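# Transfer the deep-well block from nest N1 to N2

## Task

Carry the 96-well deep-well block from plate nest N1 into plate nest N2 so it rests level within N2's locators, with its A1 well at the nest corner labelled A1. Dropping it a few millimetres while setting it into N2 is acceptable, but a much higher drop there is a failure. The block must stay in place on its own, not only because the robot holds it. At the end, release the block and move the gripper away.

## Robot and tools

ROBOT AND FRAME. Two 7-joint arms, left_arm and right_arm, each with a two-finger gripper. Everything uses one scene frame: origin on the table surface midway between the arms, +x pointing out across the table, +z up, left_arm on the +y side. The names left and right refer to the arms, not to image sides. Viewed from where the arms stand, N1 is the right-hand nest and N2 is the other one. Well A1 is at the block's clipped (cut-off) corner. The fingers project sideways from the wrist flange; they are horizontal when the flange points straight down, and wrist roll rotates them around. In the gripper's own axes the fingers point along +x and close along y. The reported end_effector_position is the spot between the finger pads, roughly 2 cm short of the fingertips. The idle arm may be parked out of the way.

execute_actions. Argument "actions" is a list holding zero or one item; optional "pictures" (boolean) asks for camera images. An empty list commands nothing and returns the current state with pictures. An action item is {"rows": [...], "steps": n}: 1 to 15 rows, steps 1 to 15 (default 15, minimum 3 for an action), each step lasting 1/30 s; row k drives step k and the final row is repeated for any remaining steps. A wait item is {"steps": n} with n up to 300; it returns once n steps have elapsed since the previous result, with your reply time included. A refused call sends nothing.

ROW LAYOUT. Each row is a single list of 16 numbers covering both arms, each in [-1, 1]: left_arm's 7 joint values then its opening, followed by right_arm's 7 joint values then its opening. Always give all 16 even if one arm stays still. Joint order: waist, shoulder, upper arm roll, elbow, forearm roll, wrist pitch, wrist roll. Joint values are offsets, scaled so 1.0 equals 2.036 rad, measured from that arm's joint angles in the latest result that printed them (before any such result in this scene, and for second or later calls within one reply, from the arm's pose when the action begins). They are not added to the previous row. So all zeros means return to those reference angles, not hold still. Opening is absolute, not an offset: +1 fully open (0.150 m pad gap), -1 closed (a 0.071 m gap still remains).

JOINT RANGES (rad): waist -6.283 to 6.283, shoulder -2.059 to 2.094, upper arm roll -6.283 to 6.283, elbow -0.192 to 3.927, forearm roll -6.283 to 6.283, wrist pitch -1.693 to 3.142, wrist roll -6.283 to 6.283. A request more than 0.010 rad beyond a range end, in the outward direction, is refused. True ends may differ by up to 0.010 rad; targets beyond them are clipped, and a "joint sent to its limit" line may appear (possibly about an earlier action). Absence of that line does not prove there is room left.

MOTION LIMITS. Joint targets move at most 3.14 rad/s, reaching that speed after 0.16 s, with an arm's joints synchronised to arrive together. Each step a target stays within 0.623 rad of the measured angle, and if targets would put the gripper over 70 mm from where it measures, the whole arm's targets are shrunk back. Big moves therefore take several actions. The robot keeps heading for the last row's target while you think, write or wait, until motion stalls or a HELD step occurs. The last 3 steps of every action run after its result is reported, before your next action starts.

RESULTS. The state line gives per arm end_effector_position (m), end_effector_quat_wxyz, and linear/angular velocities (m/s, rad/s); printed positions can be off, more so at long reach. Joint positions and Joint velocities list each arm's 7 joints (rad, rad/s) then pad gap (m, m/s). grip_measured is the measured opening on the command scale; each gripper may read off by about 1 mm. "joint command not followed" means a clearance check altered or blocked joint targets on some steps. HELD marks steps where your row was not (fully) sent. A TORQUE FAULT stops the arm, backs the joint off, and pauses it 10 s, dropping the rest of the call. MOTOR HOT warns at 65 °C; at 80 °C an OVER-TEMPERATURE FAULT brakes that arm until it cools, so avoid holding loads longer than needed.

GRIPPING. To keep hold of something, command an opening at least about 0.04 lower than grip_measured. Pad force is about 20 N each (some weaker); a quick close can squeeze harder and may even spring the fingers open. Load limits (N m): waist 46.5, shoulder 46.5, upper arm roll 27.9, elbow 27.9, forearm roll 27.9, wrist pitch 18.6, wrist roll 18.6; held weight counts.

zoom_image. Arguments: "camera" (cam_high, cam_low, cam_left_wrist, cam_right_wrist) and "region" [x0, y0, x1, y1] in pixels of that camera's latest full image, origin top-left, at most 504 by 504. Image sizes: cam_high and cam_low 896x504, wrist cameras 504x504.

finished_scene. Argument "scene" (integer, the current scene number). It closes the scene irreversibly and reports whether the goal was met; the goal must hold afterwards without the robot. Replying without any tool call ends everything.

AVOID. Knocking or placing anything off the table, dropping the block from height into N2, slips, slams, hard shoves, and arms hitting or pressing each other. Loose objects may occasionally get a brief external push. Move smoothly, and finish by opening the gripper and lifting clear.

Each tool is called after "Call:" as name(argument=value, ...) on one line, values as JSON.

## Session

Call:
execute_actions(actions=[])

Scene clock: 0.00 s of 8400.00 s.
left_arm: end_effector_position=(+0.1199, +0.2471, +0.2012) grip_measured=+1.00 end_effector_quat_wxyz=(+0.770, +0.436, -0.015, -0.464) end_effector_velocity=(+0.000, +0.000, -0.001) end_effector_angular_velocity=(+0.001, +0.000, +0.001) | right_arm: end_effector_position=(+0.2674, -0.6093, +0.1128) grip_measured=+1.00 end_effector_quat_wxyz=(+0.594, +0.358, +0.368, -0.620) end_effector_velocity=(+0.001, +0.000, -0.000) end_effector_angular_velocity=(-0.001, -0.000, +0.000)
Joint positions: left_arm=[-0.965 -1.371 -0.453  0.016  0.329  1.856  0.014  0.15 ] | right_arm=[-0.954 -0.113 -0.075  0.659  0.604  1.698  0.51   0.15 ]
Joint velocities: left_arm=[ 0.     0.001  0.    -0.001  0.    -0.    -0.001  0.   ] | right_arm=[ 0.002  0.     0.     0.     0.001 -0.002  0.001  0.   ]

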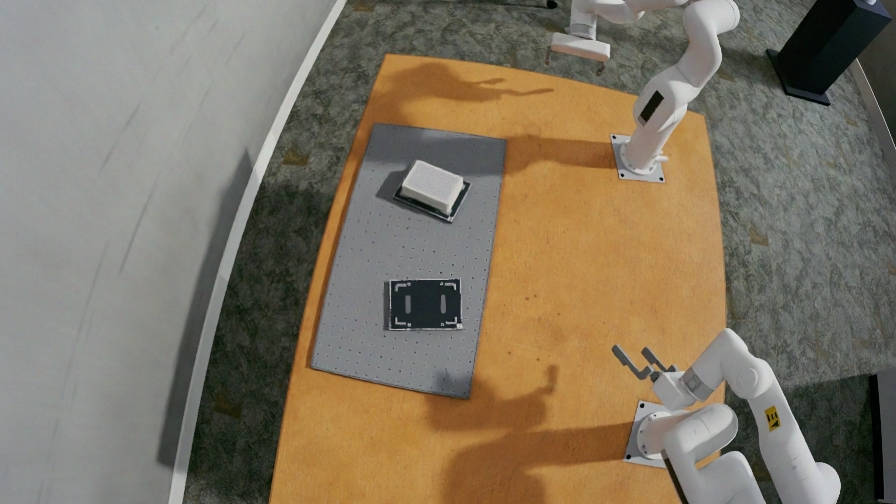

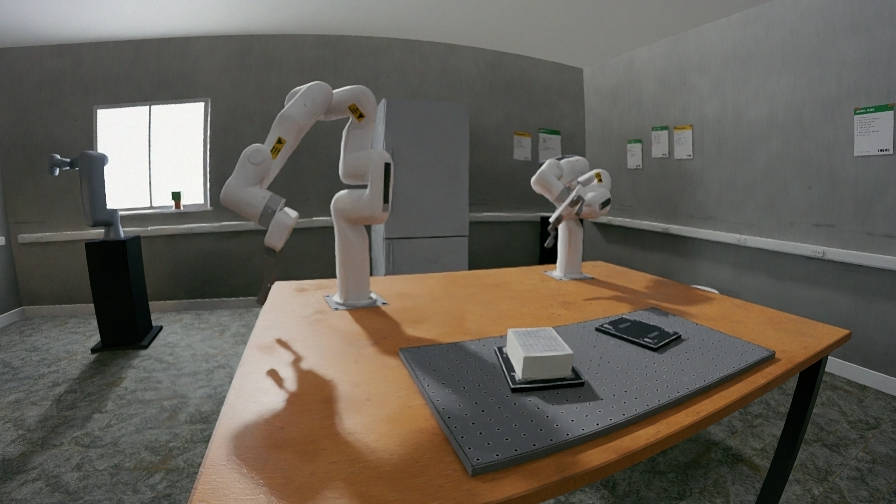

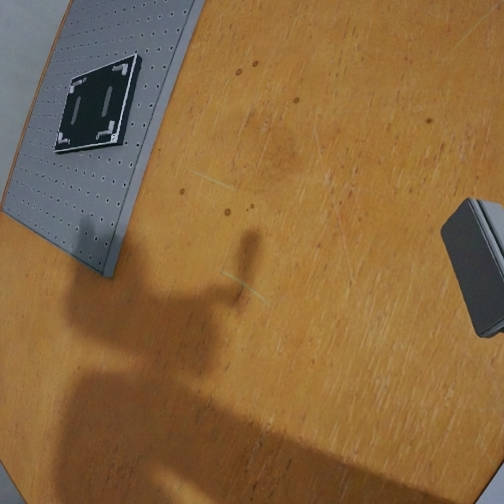

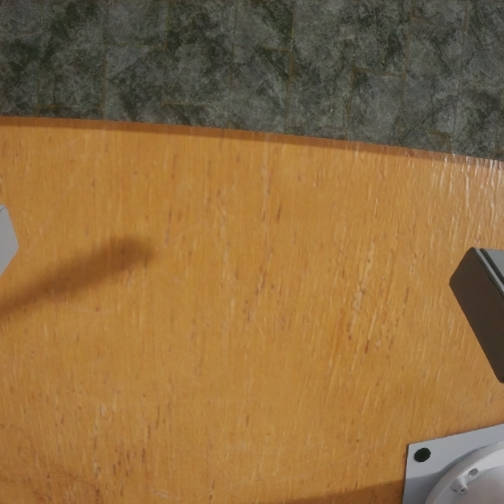

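Call:
zoom_image(camera="cam_high", region=[360, 130, 520, 250])

Call:
zoom_image(camera="cam_high", region=[360, 250, 500, 355])

Call:
zoom_image(camera="cam_low", region=[470, 290, 710, 410])

Region (360, 130, 520, 250) of cam_high's 896x504 image, scaled by 3.150, with more detail than that image has; it fills the top 378 rows of this view, and the rest is white.

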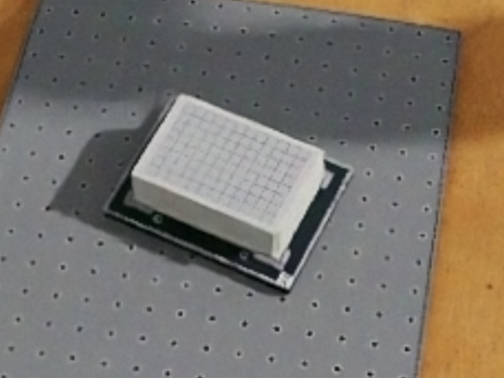

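Region (360, 250, 500, 355) of cam_high's 896x504 image, scaled by 3.600, with more detail than that image has; it fills the top 378 rows of this view, and the rest is white.

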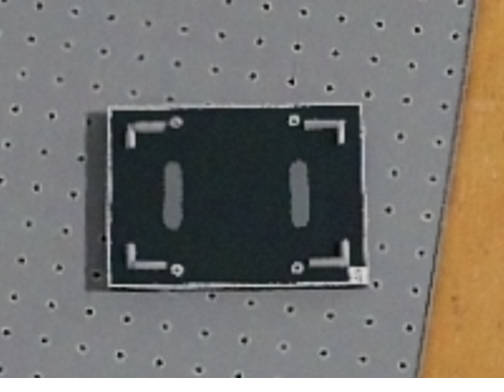

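Region (470, 290, 710, 410) of cam_low's 896x504 image, scaled by 2.100, with more detail than that image has.

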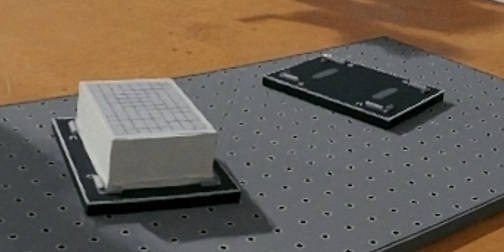

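Call:
zoom_image(camera="cam_high", region=[300, 110, 520, 410])

Call:
zoom_image(camera="cam_high", region=[530, 0, 750, 200])

Call:
zoom_image(camera="cam_high", region=[590, 320, 774, 504])

Region (300, 110, 520, 410) of cam_high's 896x504 image, scaled by 1.680, with more detail than that image has; it fills the left 370 columns of this view, and the rest is white.

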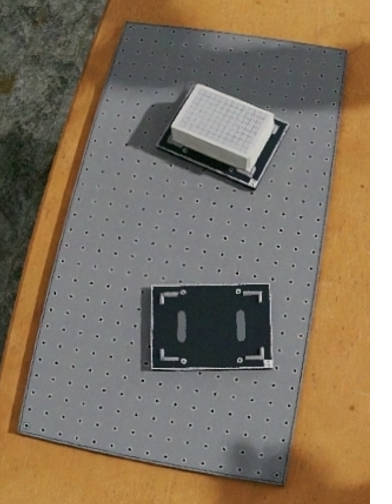

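Region (530, 0, 750, 200) of cam_high's 896x504 image, scaled by 2.291, with more detail than that image has; it fills the top 458 rows of this view, and the rest is white.

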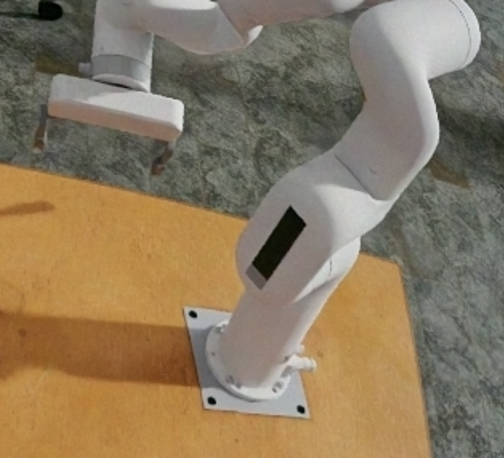

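Region (590, 320, 774, 504) of cam_high's 896x504 image, scaled by 2.739, with more detail than that image has.

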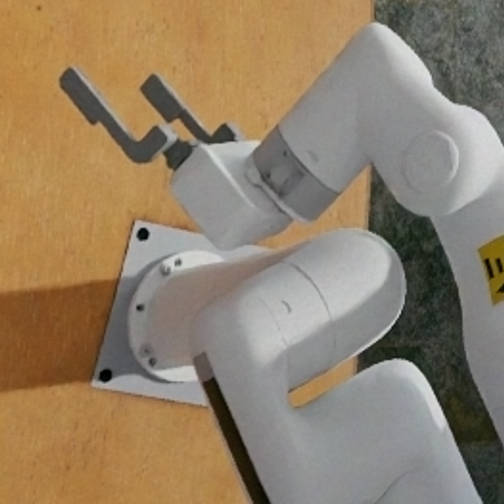

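Call:
execute_actions(actions=[{"rows": [[0,0,0,0,0,0,0,1,0.6842,0.2592,0.0368,0.2168,-0.2967,-0.4972,0.1763,0.1]], "steps": 15}])

Call:
execute_actions(actions=[{"steps": 20}], pictures=true)

Scene clock: 3.63 s of 8400.00 s.
left_arm: end_effector_position=(+0.1199, +0.2471, +0.2012) grip_measured=+1.00 end_effector_quat_wxyz=(+0.770, +0.436, -0.015, -0.464) end_effector_velocity=(-0.000, -0.000, +0.001) end_effector_angular_velocity=(-0.001, -0.001, -0.000) | right_arm: end_effector_position=(+0.4092, -0.6449, +0.1016) grip_measured=+0.10 end_effector_quat_wxyz=(+0.755, +0.090, +0.296, -0.579) end_effector_velocity=(+0.491, +0.130, +0.032) end_effector_angular_velocity=(-1.033, -0.388, +1.066)
Joint positions: left_arm=[-0.965 -1.371 -0.453  0.016  0.329  1.856  0.014  0.15 ] | right_arm=[-0.566  0.154 -0.036  0.881  0.301  1.309  0.69   0.114]
Joint velocities: left_arm=[ 0.     0.    -0.     0.001  0.     0.    -0.     0.   ] | right_arm=[ 1.038  0.479  0.077  0.396 -0.545 -1.021  0.323  0.   ]
Steps of this call (steps 1 to 90: nothing new was sent; then 0.23 s passed at rest; steps 91 to 102: the first 12 steps of this action). Readings (joint positions):
91: left_arm=[-0.965 -1.371 -0.453 0.016 0.329 1.856 0.014] | right_arm=[-0.954 -0.112 -0.075 0.659 0.603 1.697 0.510]
92: left_arm=[-0.965 -1.371 -0.453 0.016 0.329 1.856 0.014] | right_arm=[-0.948 -0.107 -0.075 0.664 0.596 1.689 0.515]
94: left_arm=[-0.965 -1.371 -0.453 0.016 0.329 1.856 0.014] | right_arm=[-0.890 -0.059 -0.073 0.706 0.536 1.627 0.551]
98: left_arm=[-0.965 -1.371 -0.453 0.016 0.329 1.856 0.014] | right_arm=[-0.712 0.076 -0.048 0.816 0.390 1.454 0.637]
102: the state above

Scene clock: 4.30 s of 8400.00 s.
left_arm: end_effector_position=(+0.1199, +0.2471, +0.2012) grip_measured=+1.00 end_effector_quat_wxyz=(+0.770, +0.436, -0.015, -0.464) end_effector_velocity=(-0.000, -0.000, +0.001) end_effector_angular_velocity=(-0.001, -0.000, -0.000) | right_arm: end_effector_position=(+0.6130, -0.3921, +0.1315) grip_measured=+0.10 end_effector_quat_wxyz=(+0.937, -0.016, +0.097, -0.336) end_effector_velocity=(+0.117, +0.506, +0.041) end_effector_angular_velocity=(-0.107, -0.424, +0.895)
Joint positions: left_arm=[-0.965 -1.371 -0.453  0.016  0.329  1.856  0.014  0.15 ] | right_arm=[ 0.051  0.331 -0.011  1.03   0.096  0.885  0.812  0.114]
Joint velocities: left_arm=[-0.    -0.     0.     0.001 -0.     0.    -0.     0.   ] | right_arm=[ 0.857  0.184  0.025  0.153 -0.213 -0.438  0.126  0.   ]
Kept back: nothing.
Steps of this call (steps 1 to 3: the last 3 steps of your previous action; steps 4 to 20: the robot went on to your last target). Readings (joint positions):
1: left_arm=[-0.965 -1.371 -0.453 0.016 0.329 1.856 0.014] | right_arm=[-0.532 0.169 -0.034 0.894 0.283 1.275 0.700]
2: left_arm=[-0.965 -1.371 -0.453 0.016 0.329 1.856 0.014] | right_arm=[-0.499 0.183 -0.032 0.906 0.267 1.242 0.710]
4: left_arm=[-0.965 -1.371 -0.453 0.016 0.329 1.856 0.014] | right_arm=[-0.434 0.208 -0.028 0.927 0.238 1.182 0.727]
8: left_arm=[-0.965 -1.371 -0.453 0.016 0.329 1.856 0.014] | right_arm=[-0.308 0.249 -0.023 0.961 0.191 1.083 0.755]
20: the state above

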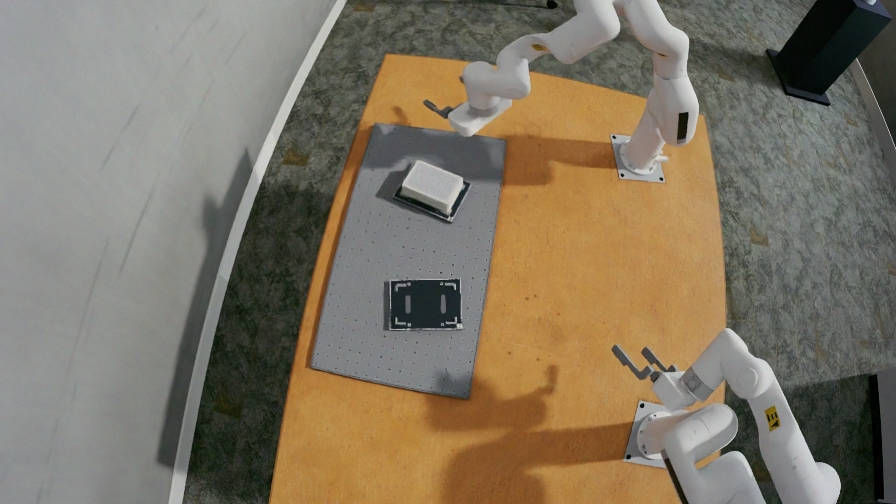

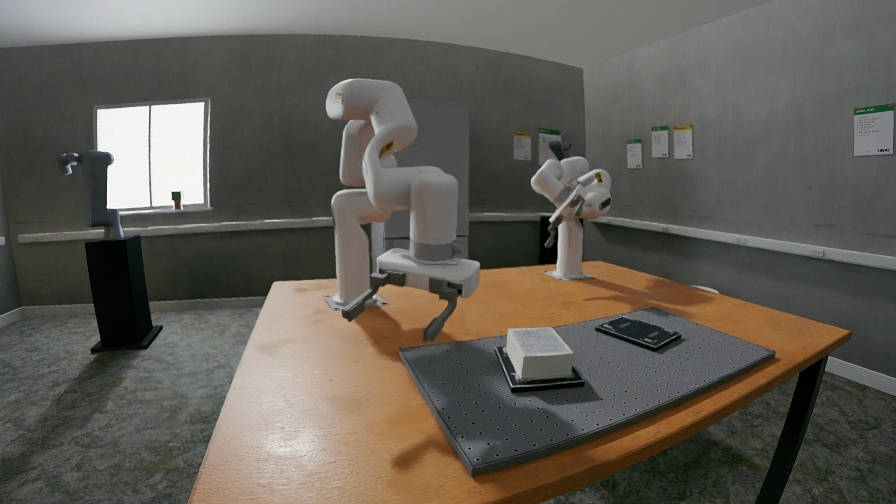

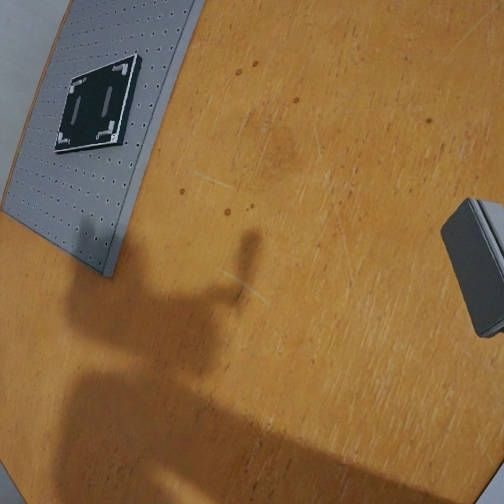

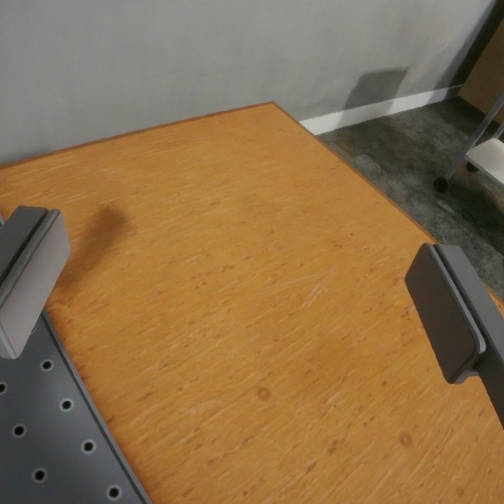

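Call:
execute_actions(actions=[{"steps": 20}], pictures=true)

Scene clock: 4.97 s of 8400.00 s.
left_arm: end_effector_position=(+0.1199, +0.2471, +0.2012) grip_measured=+1.00 end_effector_quat_wxyz=(+0.770, +0.436, -0.015, -0.464) end_effector_velocity=(+0.000, +0.000, -0.000) end_effector_angular_velocity=(+0.000, +0.000, -0.000) | right_arm: end_effector_position=(+0.6135, -0.1504, +0.1513) grip_measured=+0.10 end_effector_quat_wxyz=(+0.990, -0.001, -0.000, -0.142) end_effector_velocity=(+0.013, -0.024, +0.004) end_effector_angular_velocity=(-0.004, -0.013, -0.042)
Joint positions: left_arm=[-0.965 -1.371 -0.453  0.016  0.329  1.856  0.014  0.15 ] | right_arm=[ 0.435  0.415 -0.003  1.1    0.     0.686  0.869  0.114]
Joint velocities: left_arm=[ 0.    -0.001 -0.    -0.001 -0.    -0.     0.001  0.   ] | right_arm=[-0.019 -0.    -0.025  0.004 -0.001 -0.005  0.001  0.   ]
Kept back: nothing.
Steps of this call (steps 1 to 20: the robot went on to your last target). Readings (joint positions):
1: left_arm=[-0.965 -1.371 -0.453 0.016 0.329 1.856 0.014] | right_arm=[0.080 0.337 -0.010 1.035 0.089 0.870 0.816]
2: left_arm=[-0.965 -1.371 -0.453 0.016 0.329 1.856 0.014] | right_arm=[0.108 0.344 -0.009 1.040 0.082 0.855 0.820]
4: left_arm=[-0.965 -1.371 -0.453 0.016 0.329 1.856 0.014] | right_arm=[0.164 0.356 -0.008 1.050 0.068 0.827 0.828]
8: left_arm=[-0.965 -1.371 -0.453 0.016 0.329 1.856 0.014] | right_arm=[0.274 0.379 -0.005 1.070 0.041 0.770 0.845]
20: the state above

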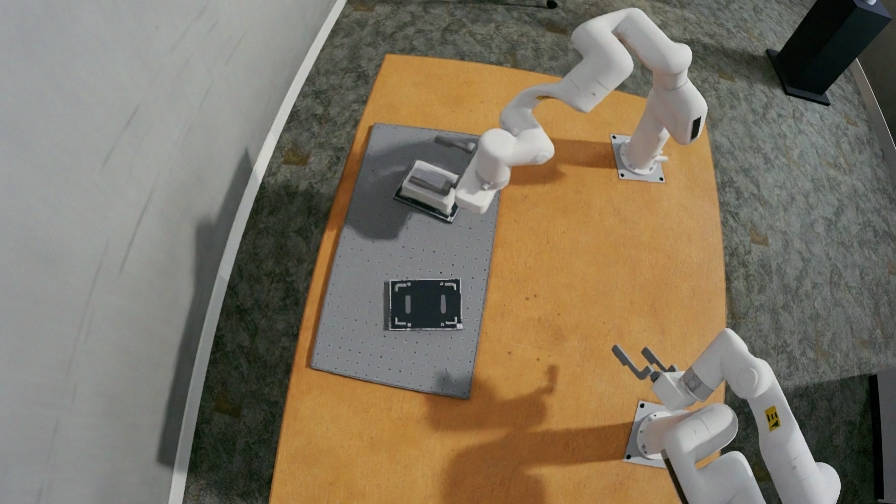

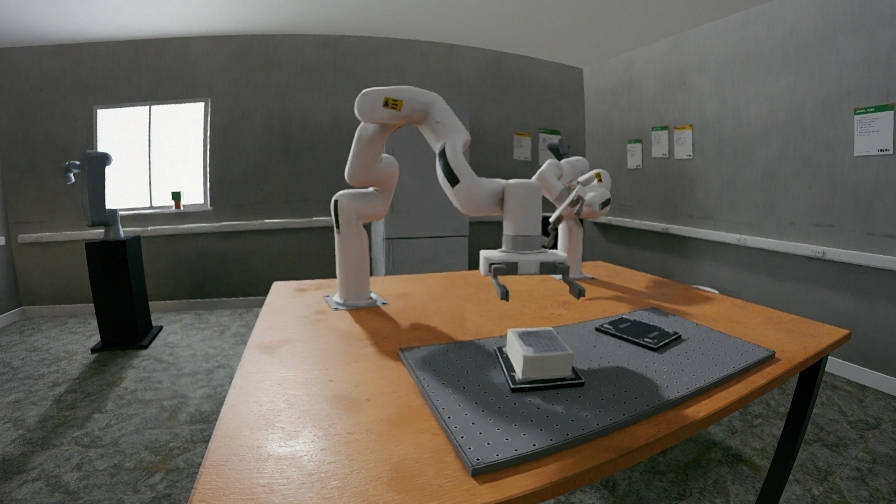

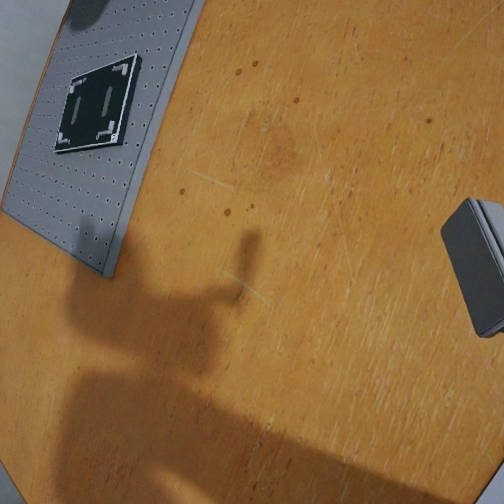

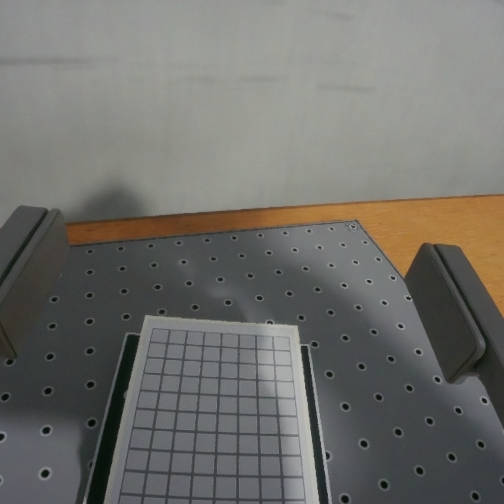

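Call:
execute_actions(actions=[{"rows": [[0,0,0,0,0,0,0,1,0.002,0.01,0.0015,0,0,-0.01,0,0.1],[0,0,0,0,0,0,0,1,0.002,0.02,0.0015,0,0,-0.02,0,0.1],[0,0,0,0,0,0,0,1,0.002,0.03,0.0015,0,0,-0.03,0,0.1],[0,0,0,0,0,0,0,1,0.002,0.04,0.0015,0,0,-0.04,0,0.1],[0,0,0,0,0,0,0,1,0.002,0.05,0.0015,0,0,-0.05,0,0.1],[0,0,0,0,0,0,0,1,0.002,0.06,0.0015,0,0,-0.06,0,0.1],[0,0,0,0,0,0,0,1,0.002,0.0673,0.0015,0,0,-0.0677,0,0.1]], "steps": 15}], pictures=true)

Scene clock: 5.70 s of 8400.00 s.
left_arm: end_effector_position=(+0.1199, +0.2471, +0.2012) grip_measured=+1.00 end_effector_quat_wxyz=(+0.770, +0.436, -0.015, -0.464) end_effector_velocity=(-0.000, -0.000, +0.000) end_effector_angular_velocity=(+0.000, +0.001, -0.001) | right_arm: end_effector_position=(+0.6101, -0.1474, +0.0877) grip_measured=+0.10 end_effector_quat_wxyz=(+0.990, -0.003, +0.003, -0.139) end_effector_velocity=(+0.026, +0.016, +0.035) end_effector_angular_velocity=(+0.066, -0.100, -0.002)
Joint positions: left_arm=[-0.965 -1.371 -0.453  0.016  0.329  1.856  0.014  0.15 ] | right_arm=[ 0.439  0.553 -0.     1.096  0.     0.552  0.869  0.114]
Joint velocities: left_arm=[ 0.     0.001 -0.     0.001  0.    -0.     0.001  0.   ] | right_arm=[-0.001 -0.004 -0.001  0.05  -0.    -0.065  0.    -0.   ]
Steps of this call (steps 1 to 10: the robot went on to your last target; steps 11 to 22: the first 12 steps of this action). Readings (joint positions):
11: left_arm=[-0.965 -1.371 -0.453 0.016 0.329 1.856 0.014] | right_arm=[0.438 0.415 -0.000 1.100 -0.000 0.685 0.869]
12: left_arm=[-0.965 -1.371 -0.453 0.016 0.329 1.856 0.014] | right_arm=[0.438 0.419 -0.000 1.101 0.000 0.679 0.869]
14: left_arm=[-0.965 -1.371 -0.453 0.016 0.329 1.856 0.014] | right_arm=[0.439 0.443 -0.001 1.103 0.000 0.654 0.869]
18: left_arm=[-0.965 -1.371 -0.453 0.016 0.329 1.856 0.014] | right_arm=[0.439 0.521 -0.000 1.098 0.000 0.581 0.869]
22: the state above

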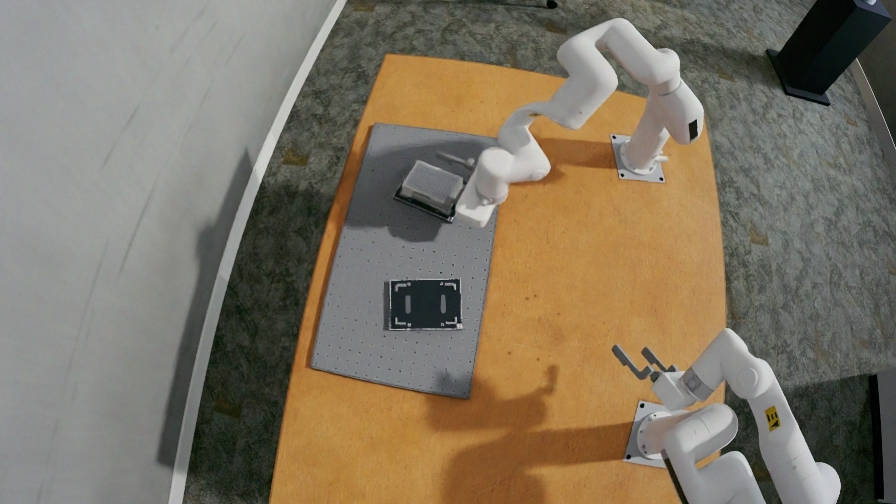

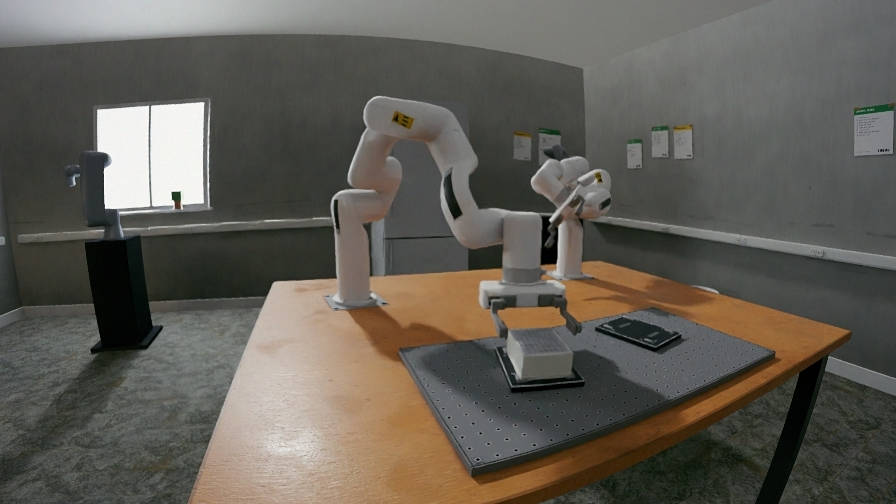

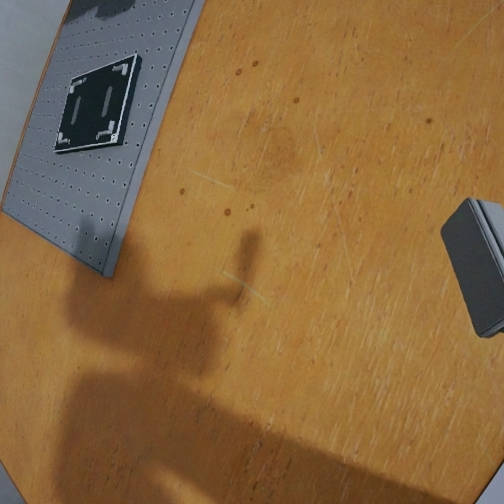

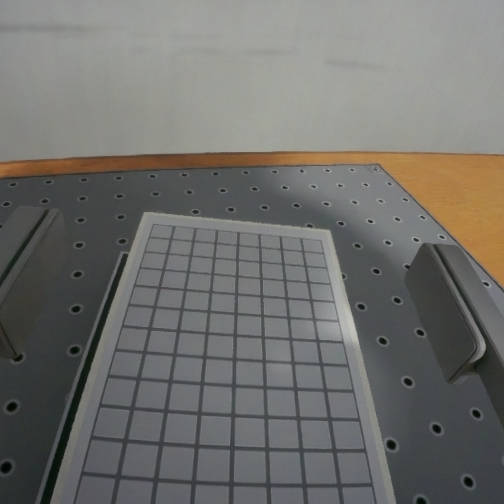

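Call:
execute_actions(actions=[{"rows": [[0,0,0,0,0,0,0,1,0,0.003,0,0.002,0,-0.004,0,0.1],[0,0,0,0,0,0,0,1,0,0.008,0,0.003,0,-0.008,0,0.1],[0,0,0,0,0,0,0,1,0,0.014,0,0.004,0,-0.013,0,0.1],[0,0,0,0,0,0,0,1,0,0.020,0,0.005,0,-0.018,0,0.1],[0,0,0,0,0,0,0,1,0,0.026,0,0.006,0,-0.023,0,0.1],[0,0,0,0,0,0,0,1,0,0.032,0,0.0075,0,-0.028,0,0.1],[0,0,0,0,0,0,0,1,0,0.038,0,0.009,0,-0.033,0,0.1],[0,0,0,0,0,0,0,1,0,0.043,0,0.010,0,-0.037,0,0.1],[0,0,0,0,0,0,0,1,0,0.047,0,0.011,0,-0.040,0,0.1],[0,0,0,0,0,0,0,1,0,0.0488,0,0.0115,0,-0.0417,0,0.1]], "steps": 15}], pictures=true)

Scene clock: 6.67 s of 8400.00 s.
left_arm: end_effector_position=(+0.1199, +0.2471, +0.2012) grip_measured=+1.00 end_effector_quat_wxyz=(+0.770, +0.436, -0.015, -0.464) end_effector_velocity=(-0.000, -0.000, +0.000) end_effector_angular_velocity=(-0.000, -0.001, -0.001) | right_arm: end_effector_position=(+0.6110, -0.1467, +0.0508) grip_measured=+0.10 end_effector_quat_wxyz=(+0.990, -0.002, +0.002, -0.139) end_effector_velocity=(-0.004, -0.002, -0.052) end_effector_angular_velocity=(-0.005, +0.008, +0.001)
Joint positions: left_arm=[-0.965 -1.371 -0.453  0.016  0.329  1.856  0.014  0.15 ] | right_arm=[ 0.439  0.649 -0.     1.117  0.     0.473  0.869  0.114]
Joint velocities: left_arm=[-0.    -0.001 -0.001  0.     0.    -0.     0.001  0.   ] | right_arm=[ 0.     0.123  0.     0.02  -0.    -0.094 -0.     0.   ]
Steps of this call (steps 1 to 3: the last 3 steps of your previous action; steps 4 to 15: the robot went on to your last target; steps 16 to 17: nothing new was sent; steps 18 to 29: the first 12 steps of this action). Readings (joint positions):
18: left_arm=[-0.965 -1.371 -0.453 0.016 0.329 1.856 0.014] | right_arm=[0.439 0.552 -0.000 1.100 0.000 0.548 0.869]
19: left_arm=[-0.965 -1.371 -0.453 0.016 0.329 1.856 0.014] | right_arm=[0.439 0.553 -0.000 1.100 0.000 0.546 0.869]
21: left_arm=[-0.965 -1.371 -0.453 0.016 0.329 1.856 0.014] | right_arm=[0.439 0.565 -0.000 1.103 0.000 0.536 0.869]
25: left_arm=[-0.965 -1.371 -0.453 0.016 0.329 1.856 0.014] | right_arm=[0.439 0.611 -0.000 1.110 0.000 0.501 0.869]
29: the state above

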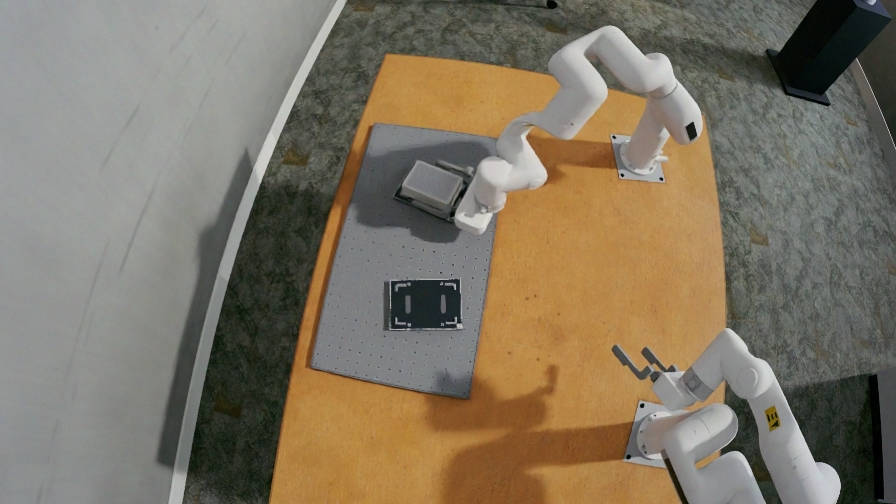

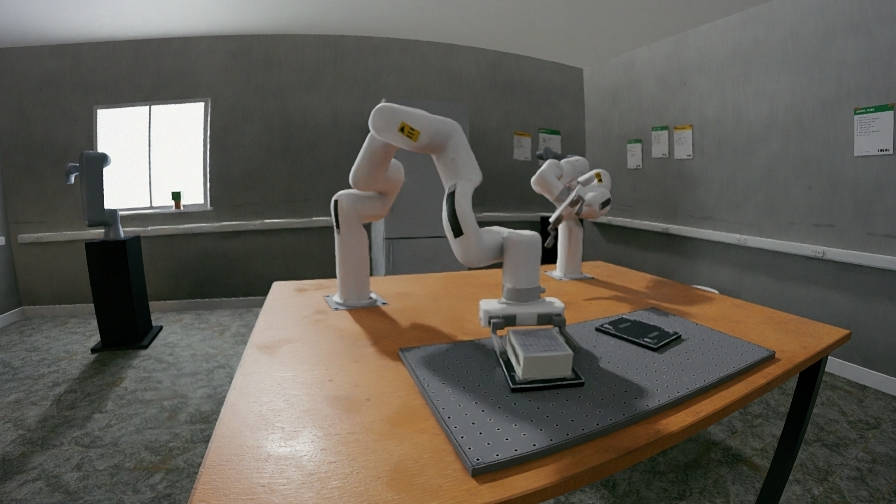

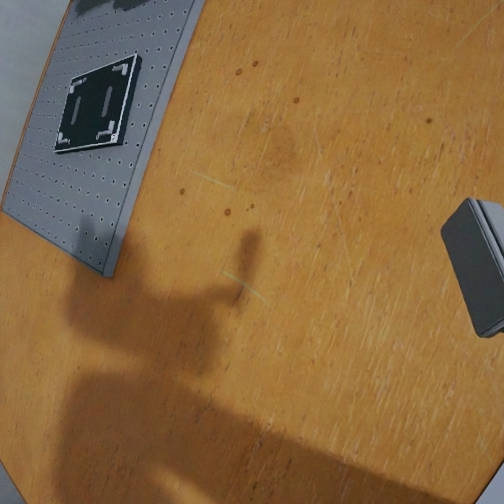

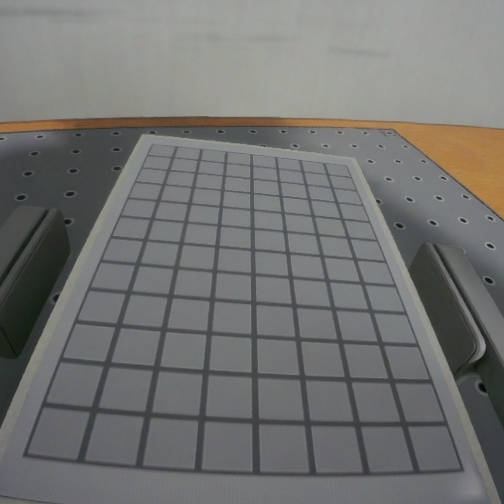

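Call:
zoom_image(camera="cam_low", region=[470, 290, 610, 400])

Call:
zoom_image(camera="cam_high", region=[380, 140, 520, 245])

Region (470, 290, 610, 400) of cam_low's 896x504 image, scaled by 3.600, with more detail than that image has; it fills the top 396 rows of this view, and the rest is white.

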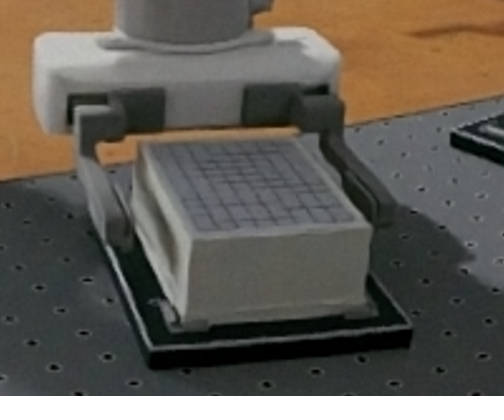

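Region (380, 140, 520, 245) of cam_high's 896x504 image, scaled by 3.600, with more detail than that image has; it fills the top 378 rows of this view, and the rest is white.

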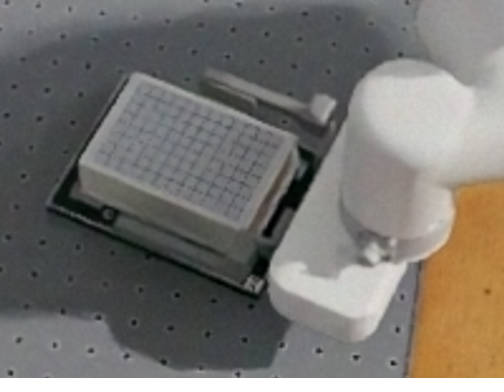

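Call:
execute_actions(actions=[{"rows": [[0,0,0,0,0,0,0,1,0,0.0017,0,0.0012,0,-0.0029,0,-0.05],[0,0,0,0,0,0,0,1,0,0.0017,0,0.0012,0,-0.0029,0,-0.2],[0,0,0,0,0,0,0,1,0,0.0017,0,0.0012,0,-0.0029,0,-0.33],[0,0,0,0,0,0,0,1,0,0.0017,0,0.0012,0,-0.0029,0,-0.43],[0,0,0,0,0,0,0,1,0,0.0017,0,0.0012,0,-0.0029,0,-0.5],[0,0,0,0,0,0,0,1,0,0.0017,0,0.0012,0,-0.0029,0,-0.54],[0,0,0,0,0,0,0,1,0,0.0017,0,0.0012,0,-0.0029,0,-0.57],[0,0,0,0,0,0,0,1,0,0.0017,0,0.0012,0,-0.0029,0,-0.6],[0,0,0,0,0,0,0,1,0,0.0017,0,0.0012,0,-0.0029,0,-0.63],[0,0,0,0,0,0,0,1,0,0.0017,0,0.0012,0,-0.0029,0,-0.66],[0,0,0,0,0,0,0,1,0,0.0017,0,0.0012,0,-0.0029,0,-0.69],[0,0,0,0,0,0,0,1,0,0.0017,0,0.0012,0,-0.0029,0,-0.72],[0,0,0,0,0,0,0,1,0,0.0017,0,0.0012,0,-0.0029,0,-0.75]], "steps": 15}])

Call:
execute_actions(actions=[{"steps": 6}], pictures=true)

Scene clock: 7.40 s of 8400.00 s.
left_arm: end_effector_position=(+0.1199, +0.2471, +0.2012) grip_measured=+1.00 end_effector_quat_wxyz=(+0.770, +0.436, -0.015, -0.464) end_effector_velocity=(-0.000, -0.000, +0.000) end_effector_angular_velocity=(-0.001, +0.000, +0.000) | right_arm: end_effector_position=(+0.6122, -0.1465, +0.0509) grip_measured=-0.69 end_effector_quat_wxyz=(+0.990, +0.000, -0.000, -0.139) end_effector_velocity=(+0.002, -0.015, -0.002) end_effector_angular_velocity=(-0.009, +0.003, -0.030)
Joint positions: left_arm=[-0.965 -1.371 -0.453  0.016  0.329  1.856  0.014  0.15 ] | right_arm=[ 0.439  0.652 -0.001  1.119  0.     0.467  0.869  0.083]
Joint velocities: left_arm=[ 0.    -0.     0.001  0.001 -0.     0.    -0.     0.   ] | right_arm=[-0.006 -0.001 -0.014 -0.006  0.005  0.002  0.008 -0.034]
Steps of this call (steps 1 to 3: the last 3 steps of your previous action; steps 4 to 10: the robot went on to your last target; steps 11 to 22: the first 12 steps of this action). Readings (joint positions):
11: left_arm=[-0.965 -1.371 -0.453 0.016 0.329 1.856 0.014] | right_arm=[0.439 0.652 -0.000 1.120 0.000 0.467 0.869]
12: left_arm=[-0.965 -1.371 -0.453 0.016 0.329 1.856 0.014] | right_arm=[0.439 0.652 -0.000 1.119 0.000 0.467 0.869]
14: left_arm=[-0.965 -1.371 -0.453 0.016 0.329 1.856 0.014] | right_arm=[0.439 0.652 -0.000 1.119 0.000 0.467 0.869]
18: left_arm=[-0.965 -1.371 -0.453 0.016 0.329 1.856 0.014] | right_arm=[0.439 0.652 -0.001 1.119 0.000 0.467 0.869]
22: the state above

Scene clock: 7.60 s of 8400.00 s.
left_arm: end_effector_position=(+0.1199, +0.2471, +0.2012) grip_measured=+1.00 end_effector_quat_wxyz=(+0.770, +0.436, -0.015, -0.464) end_effector_velocity=(-0.000, -0.000, +0.000) end_effector_angular_velocity=(+0.001, +0.000, -0.000) | right_arm: end_effector_position=(+0.6122, -0.1466, +0.0509) grip_measured=-0.69 end_effector_quat_wxyz=(+0.990, +0.000, -0.000, -0.140) end_effector_velocity=(-0.000, +0.001, +0.000) end_effector_angular_velocity=(+0.001, -0.001, +0.003)
Joint positions: left_arm=[-0.965 -1.371 -0.453  0.016  0.329  1.856  0.014  0.15 ] | right_arm=[ 0.439  0.652 -0.001  1.119  0.     0.467  0.869  0.083]
Joint velocities: left_arm=[-0.     0.001 -0.     0.001  0.     0.     0.     0.   ] | right_arm=[ 0.    -0.     0.001 -0.    -0.001 -0.001 -0.002  0.   ]
Kept back: nothing.
Steps of this call (steps 1 to 3: the last 3 steps of your previous action; steps 4 to 6: the robot went on to your last target). Readings (joint positions):
1: left_arm=[-0.965 -1.371 -0.453 0.016 0.329 1.856 0.014] | right_arm=[0.439 0.652 -0.001 1.119 0.000 0.467 0.869]
2: left_arm=[-0.965 -1.371 -0.453 0.016 0.329 1.856 0.014] | right_arm=[0.439 0.652 -0.001 1.119 0.000 0.467 0.869]
4: left_arm=[-0.965 -1.371 -0.453 0.016 0.329 1.856 0.014] | right_arm=[0.439 0.652 -0.001 1.119 0.000 0.467 0.869]
6: the state above

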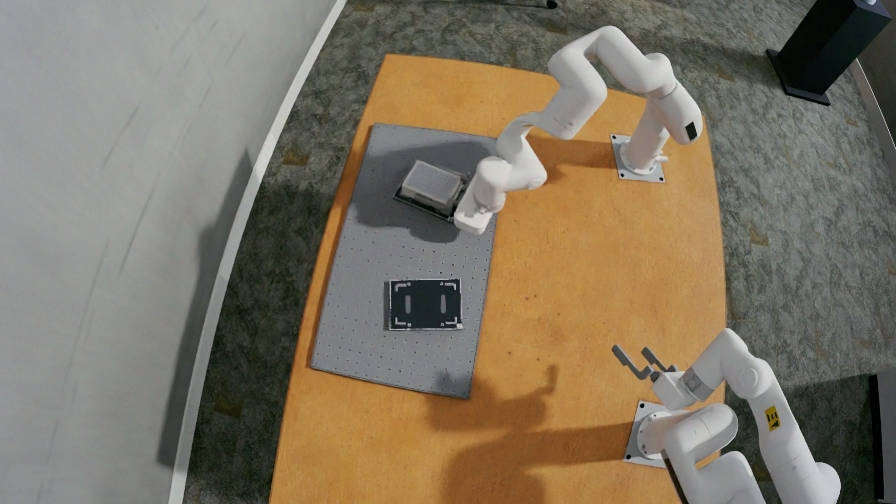

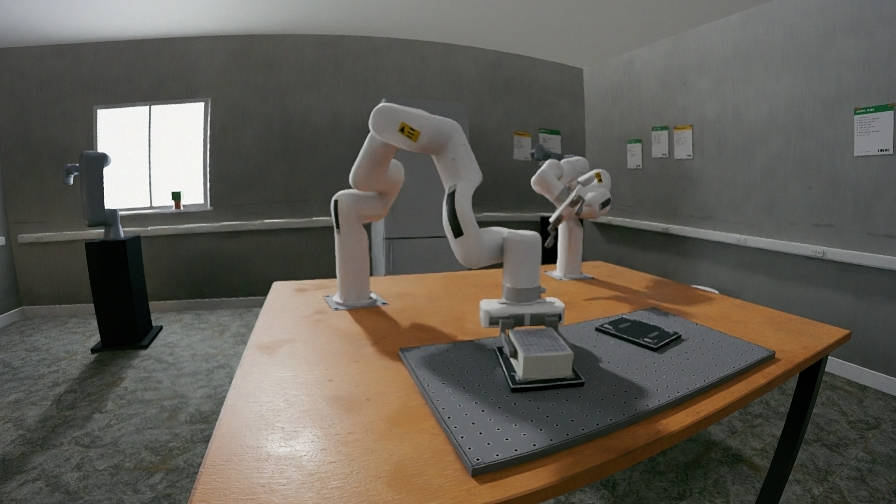

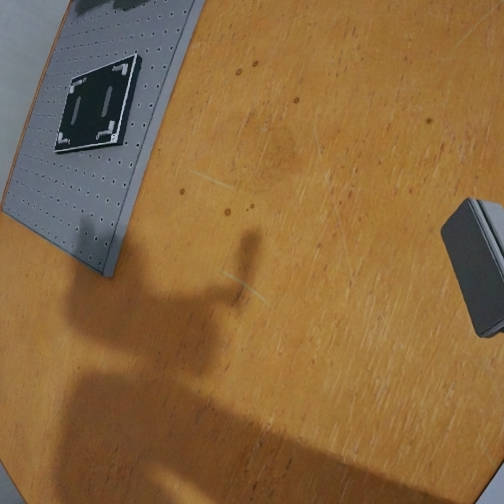

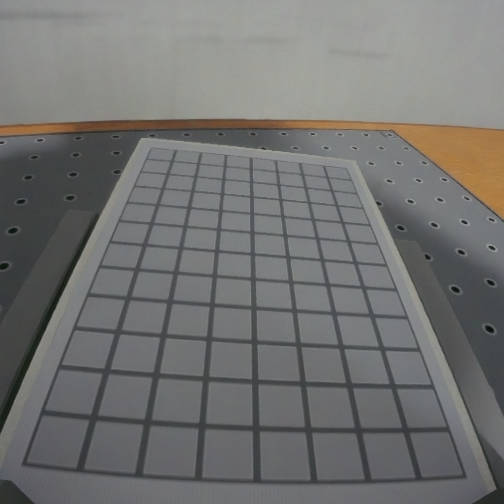

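Call:
zoom_image(camera="cam_high", region=[384, 270, 468, 340])

Call:
zoom_image(camera="cam_high", region=[388, 155, 472, 225])

Call:
zoom_image(camera="cam_low", region=[590, 305, 690, 355])

Region (384, 270, 468, 340) of cam_high's 896x504 image, scaled by 6.000, with more detail than that image has.

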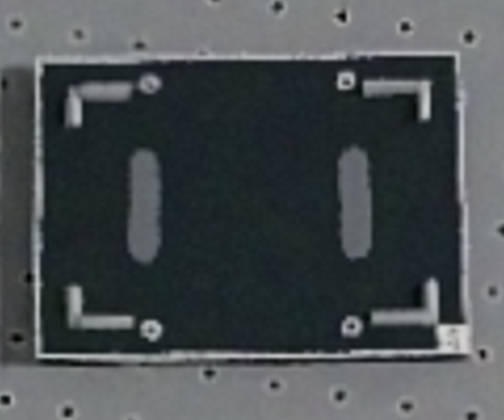

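Region (388, 155, 472, 225) of cam_high's 896x504 image, scaled by 6.000, with more detail than that image has.

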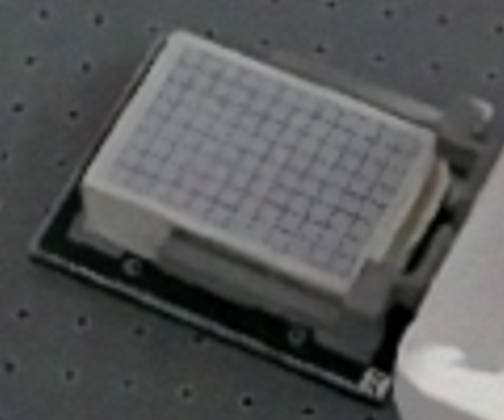

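Region (590, 305, 690, 355) of cam_low's 896x504 image, scaled by 5.040, with more detail than that image has.

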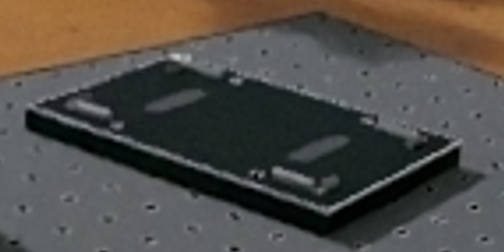

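Call:
zoom_image(camera="cam_high", region=[340, 120, 424, 260])

Call:
zoom_image(camera="cam_high", region=[305, 245, 395, 385])

Call:
zoom_image(camera="cam_high", region=[380, 200, 500, 300])

Region (340, 120, 424, 260) of cam_high's 896x504 image, scaled by 3.600, with more detail than that image has; it fills the left 302 columns of this view, and the rest is white.

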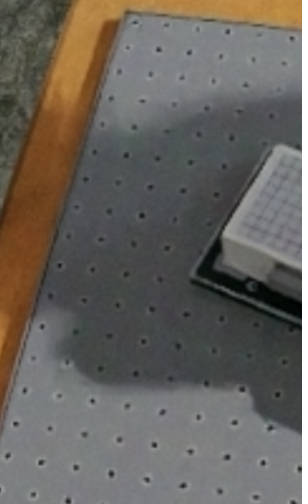

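Region (305, 245, 395, 385) of cam_high's 896x504 image, scaled by 3.600, with more detail than that image has; it fills the left 324 columns of this view, and the rest is white.

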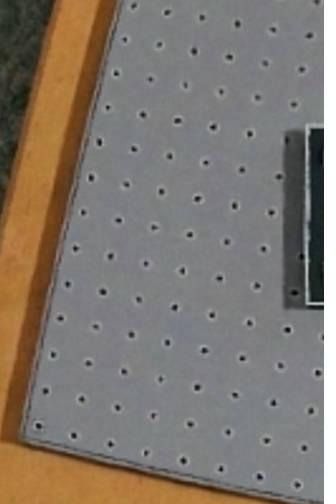

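Region (380, 200, 500, 300) of cam_high's 896x504 image, scaled by 4.200, with more detail than that image has.

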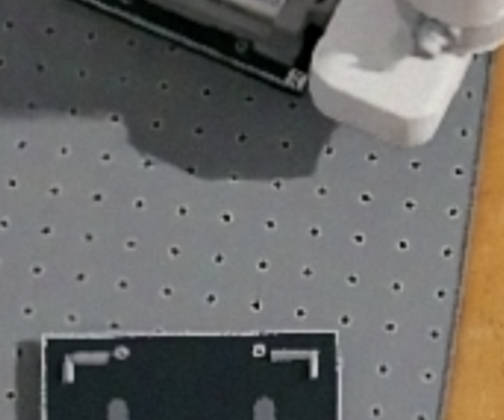

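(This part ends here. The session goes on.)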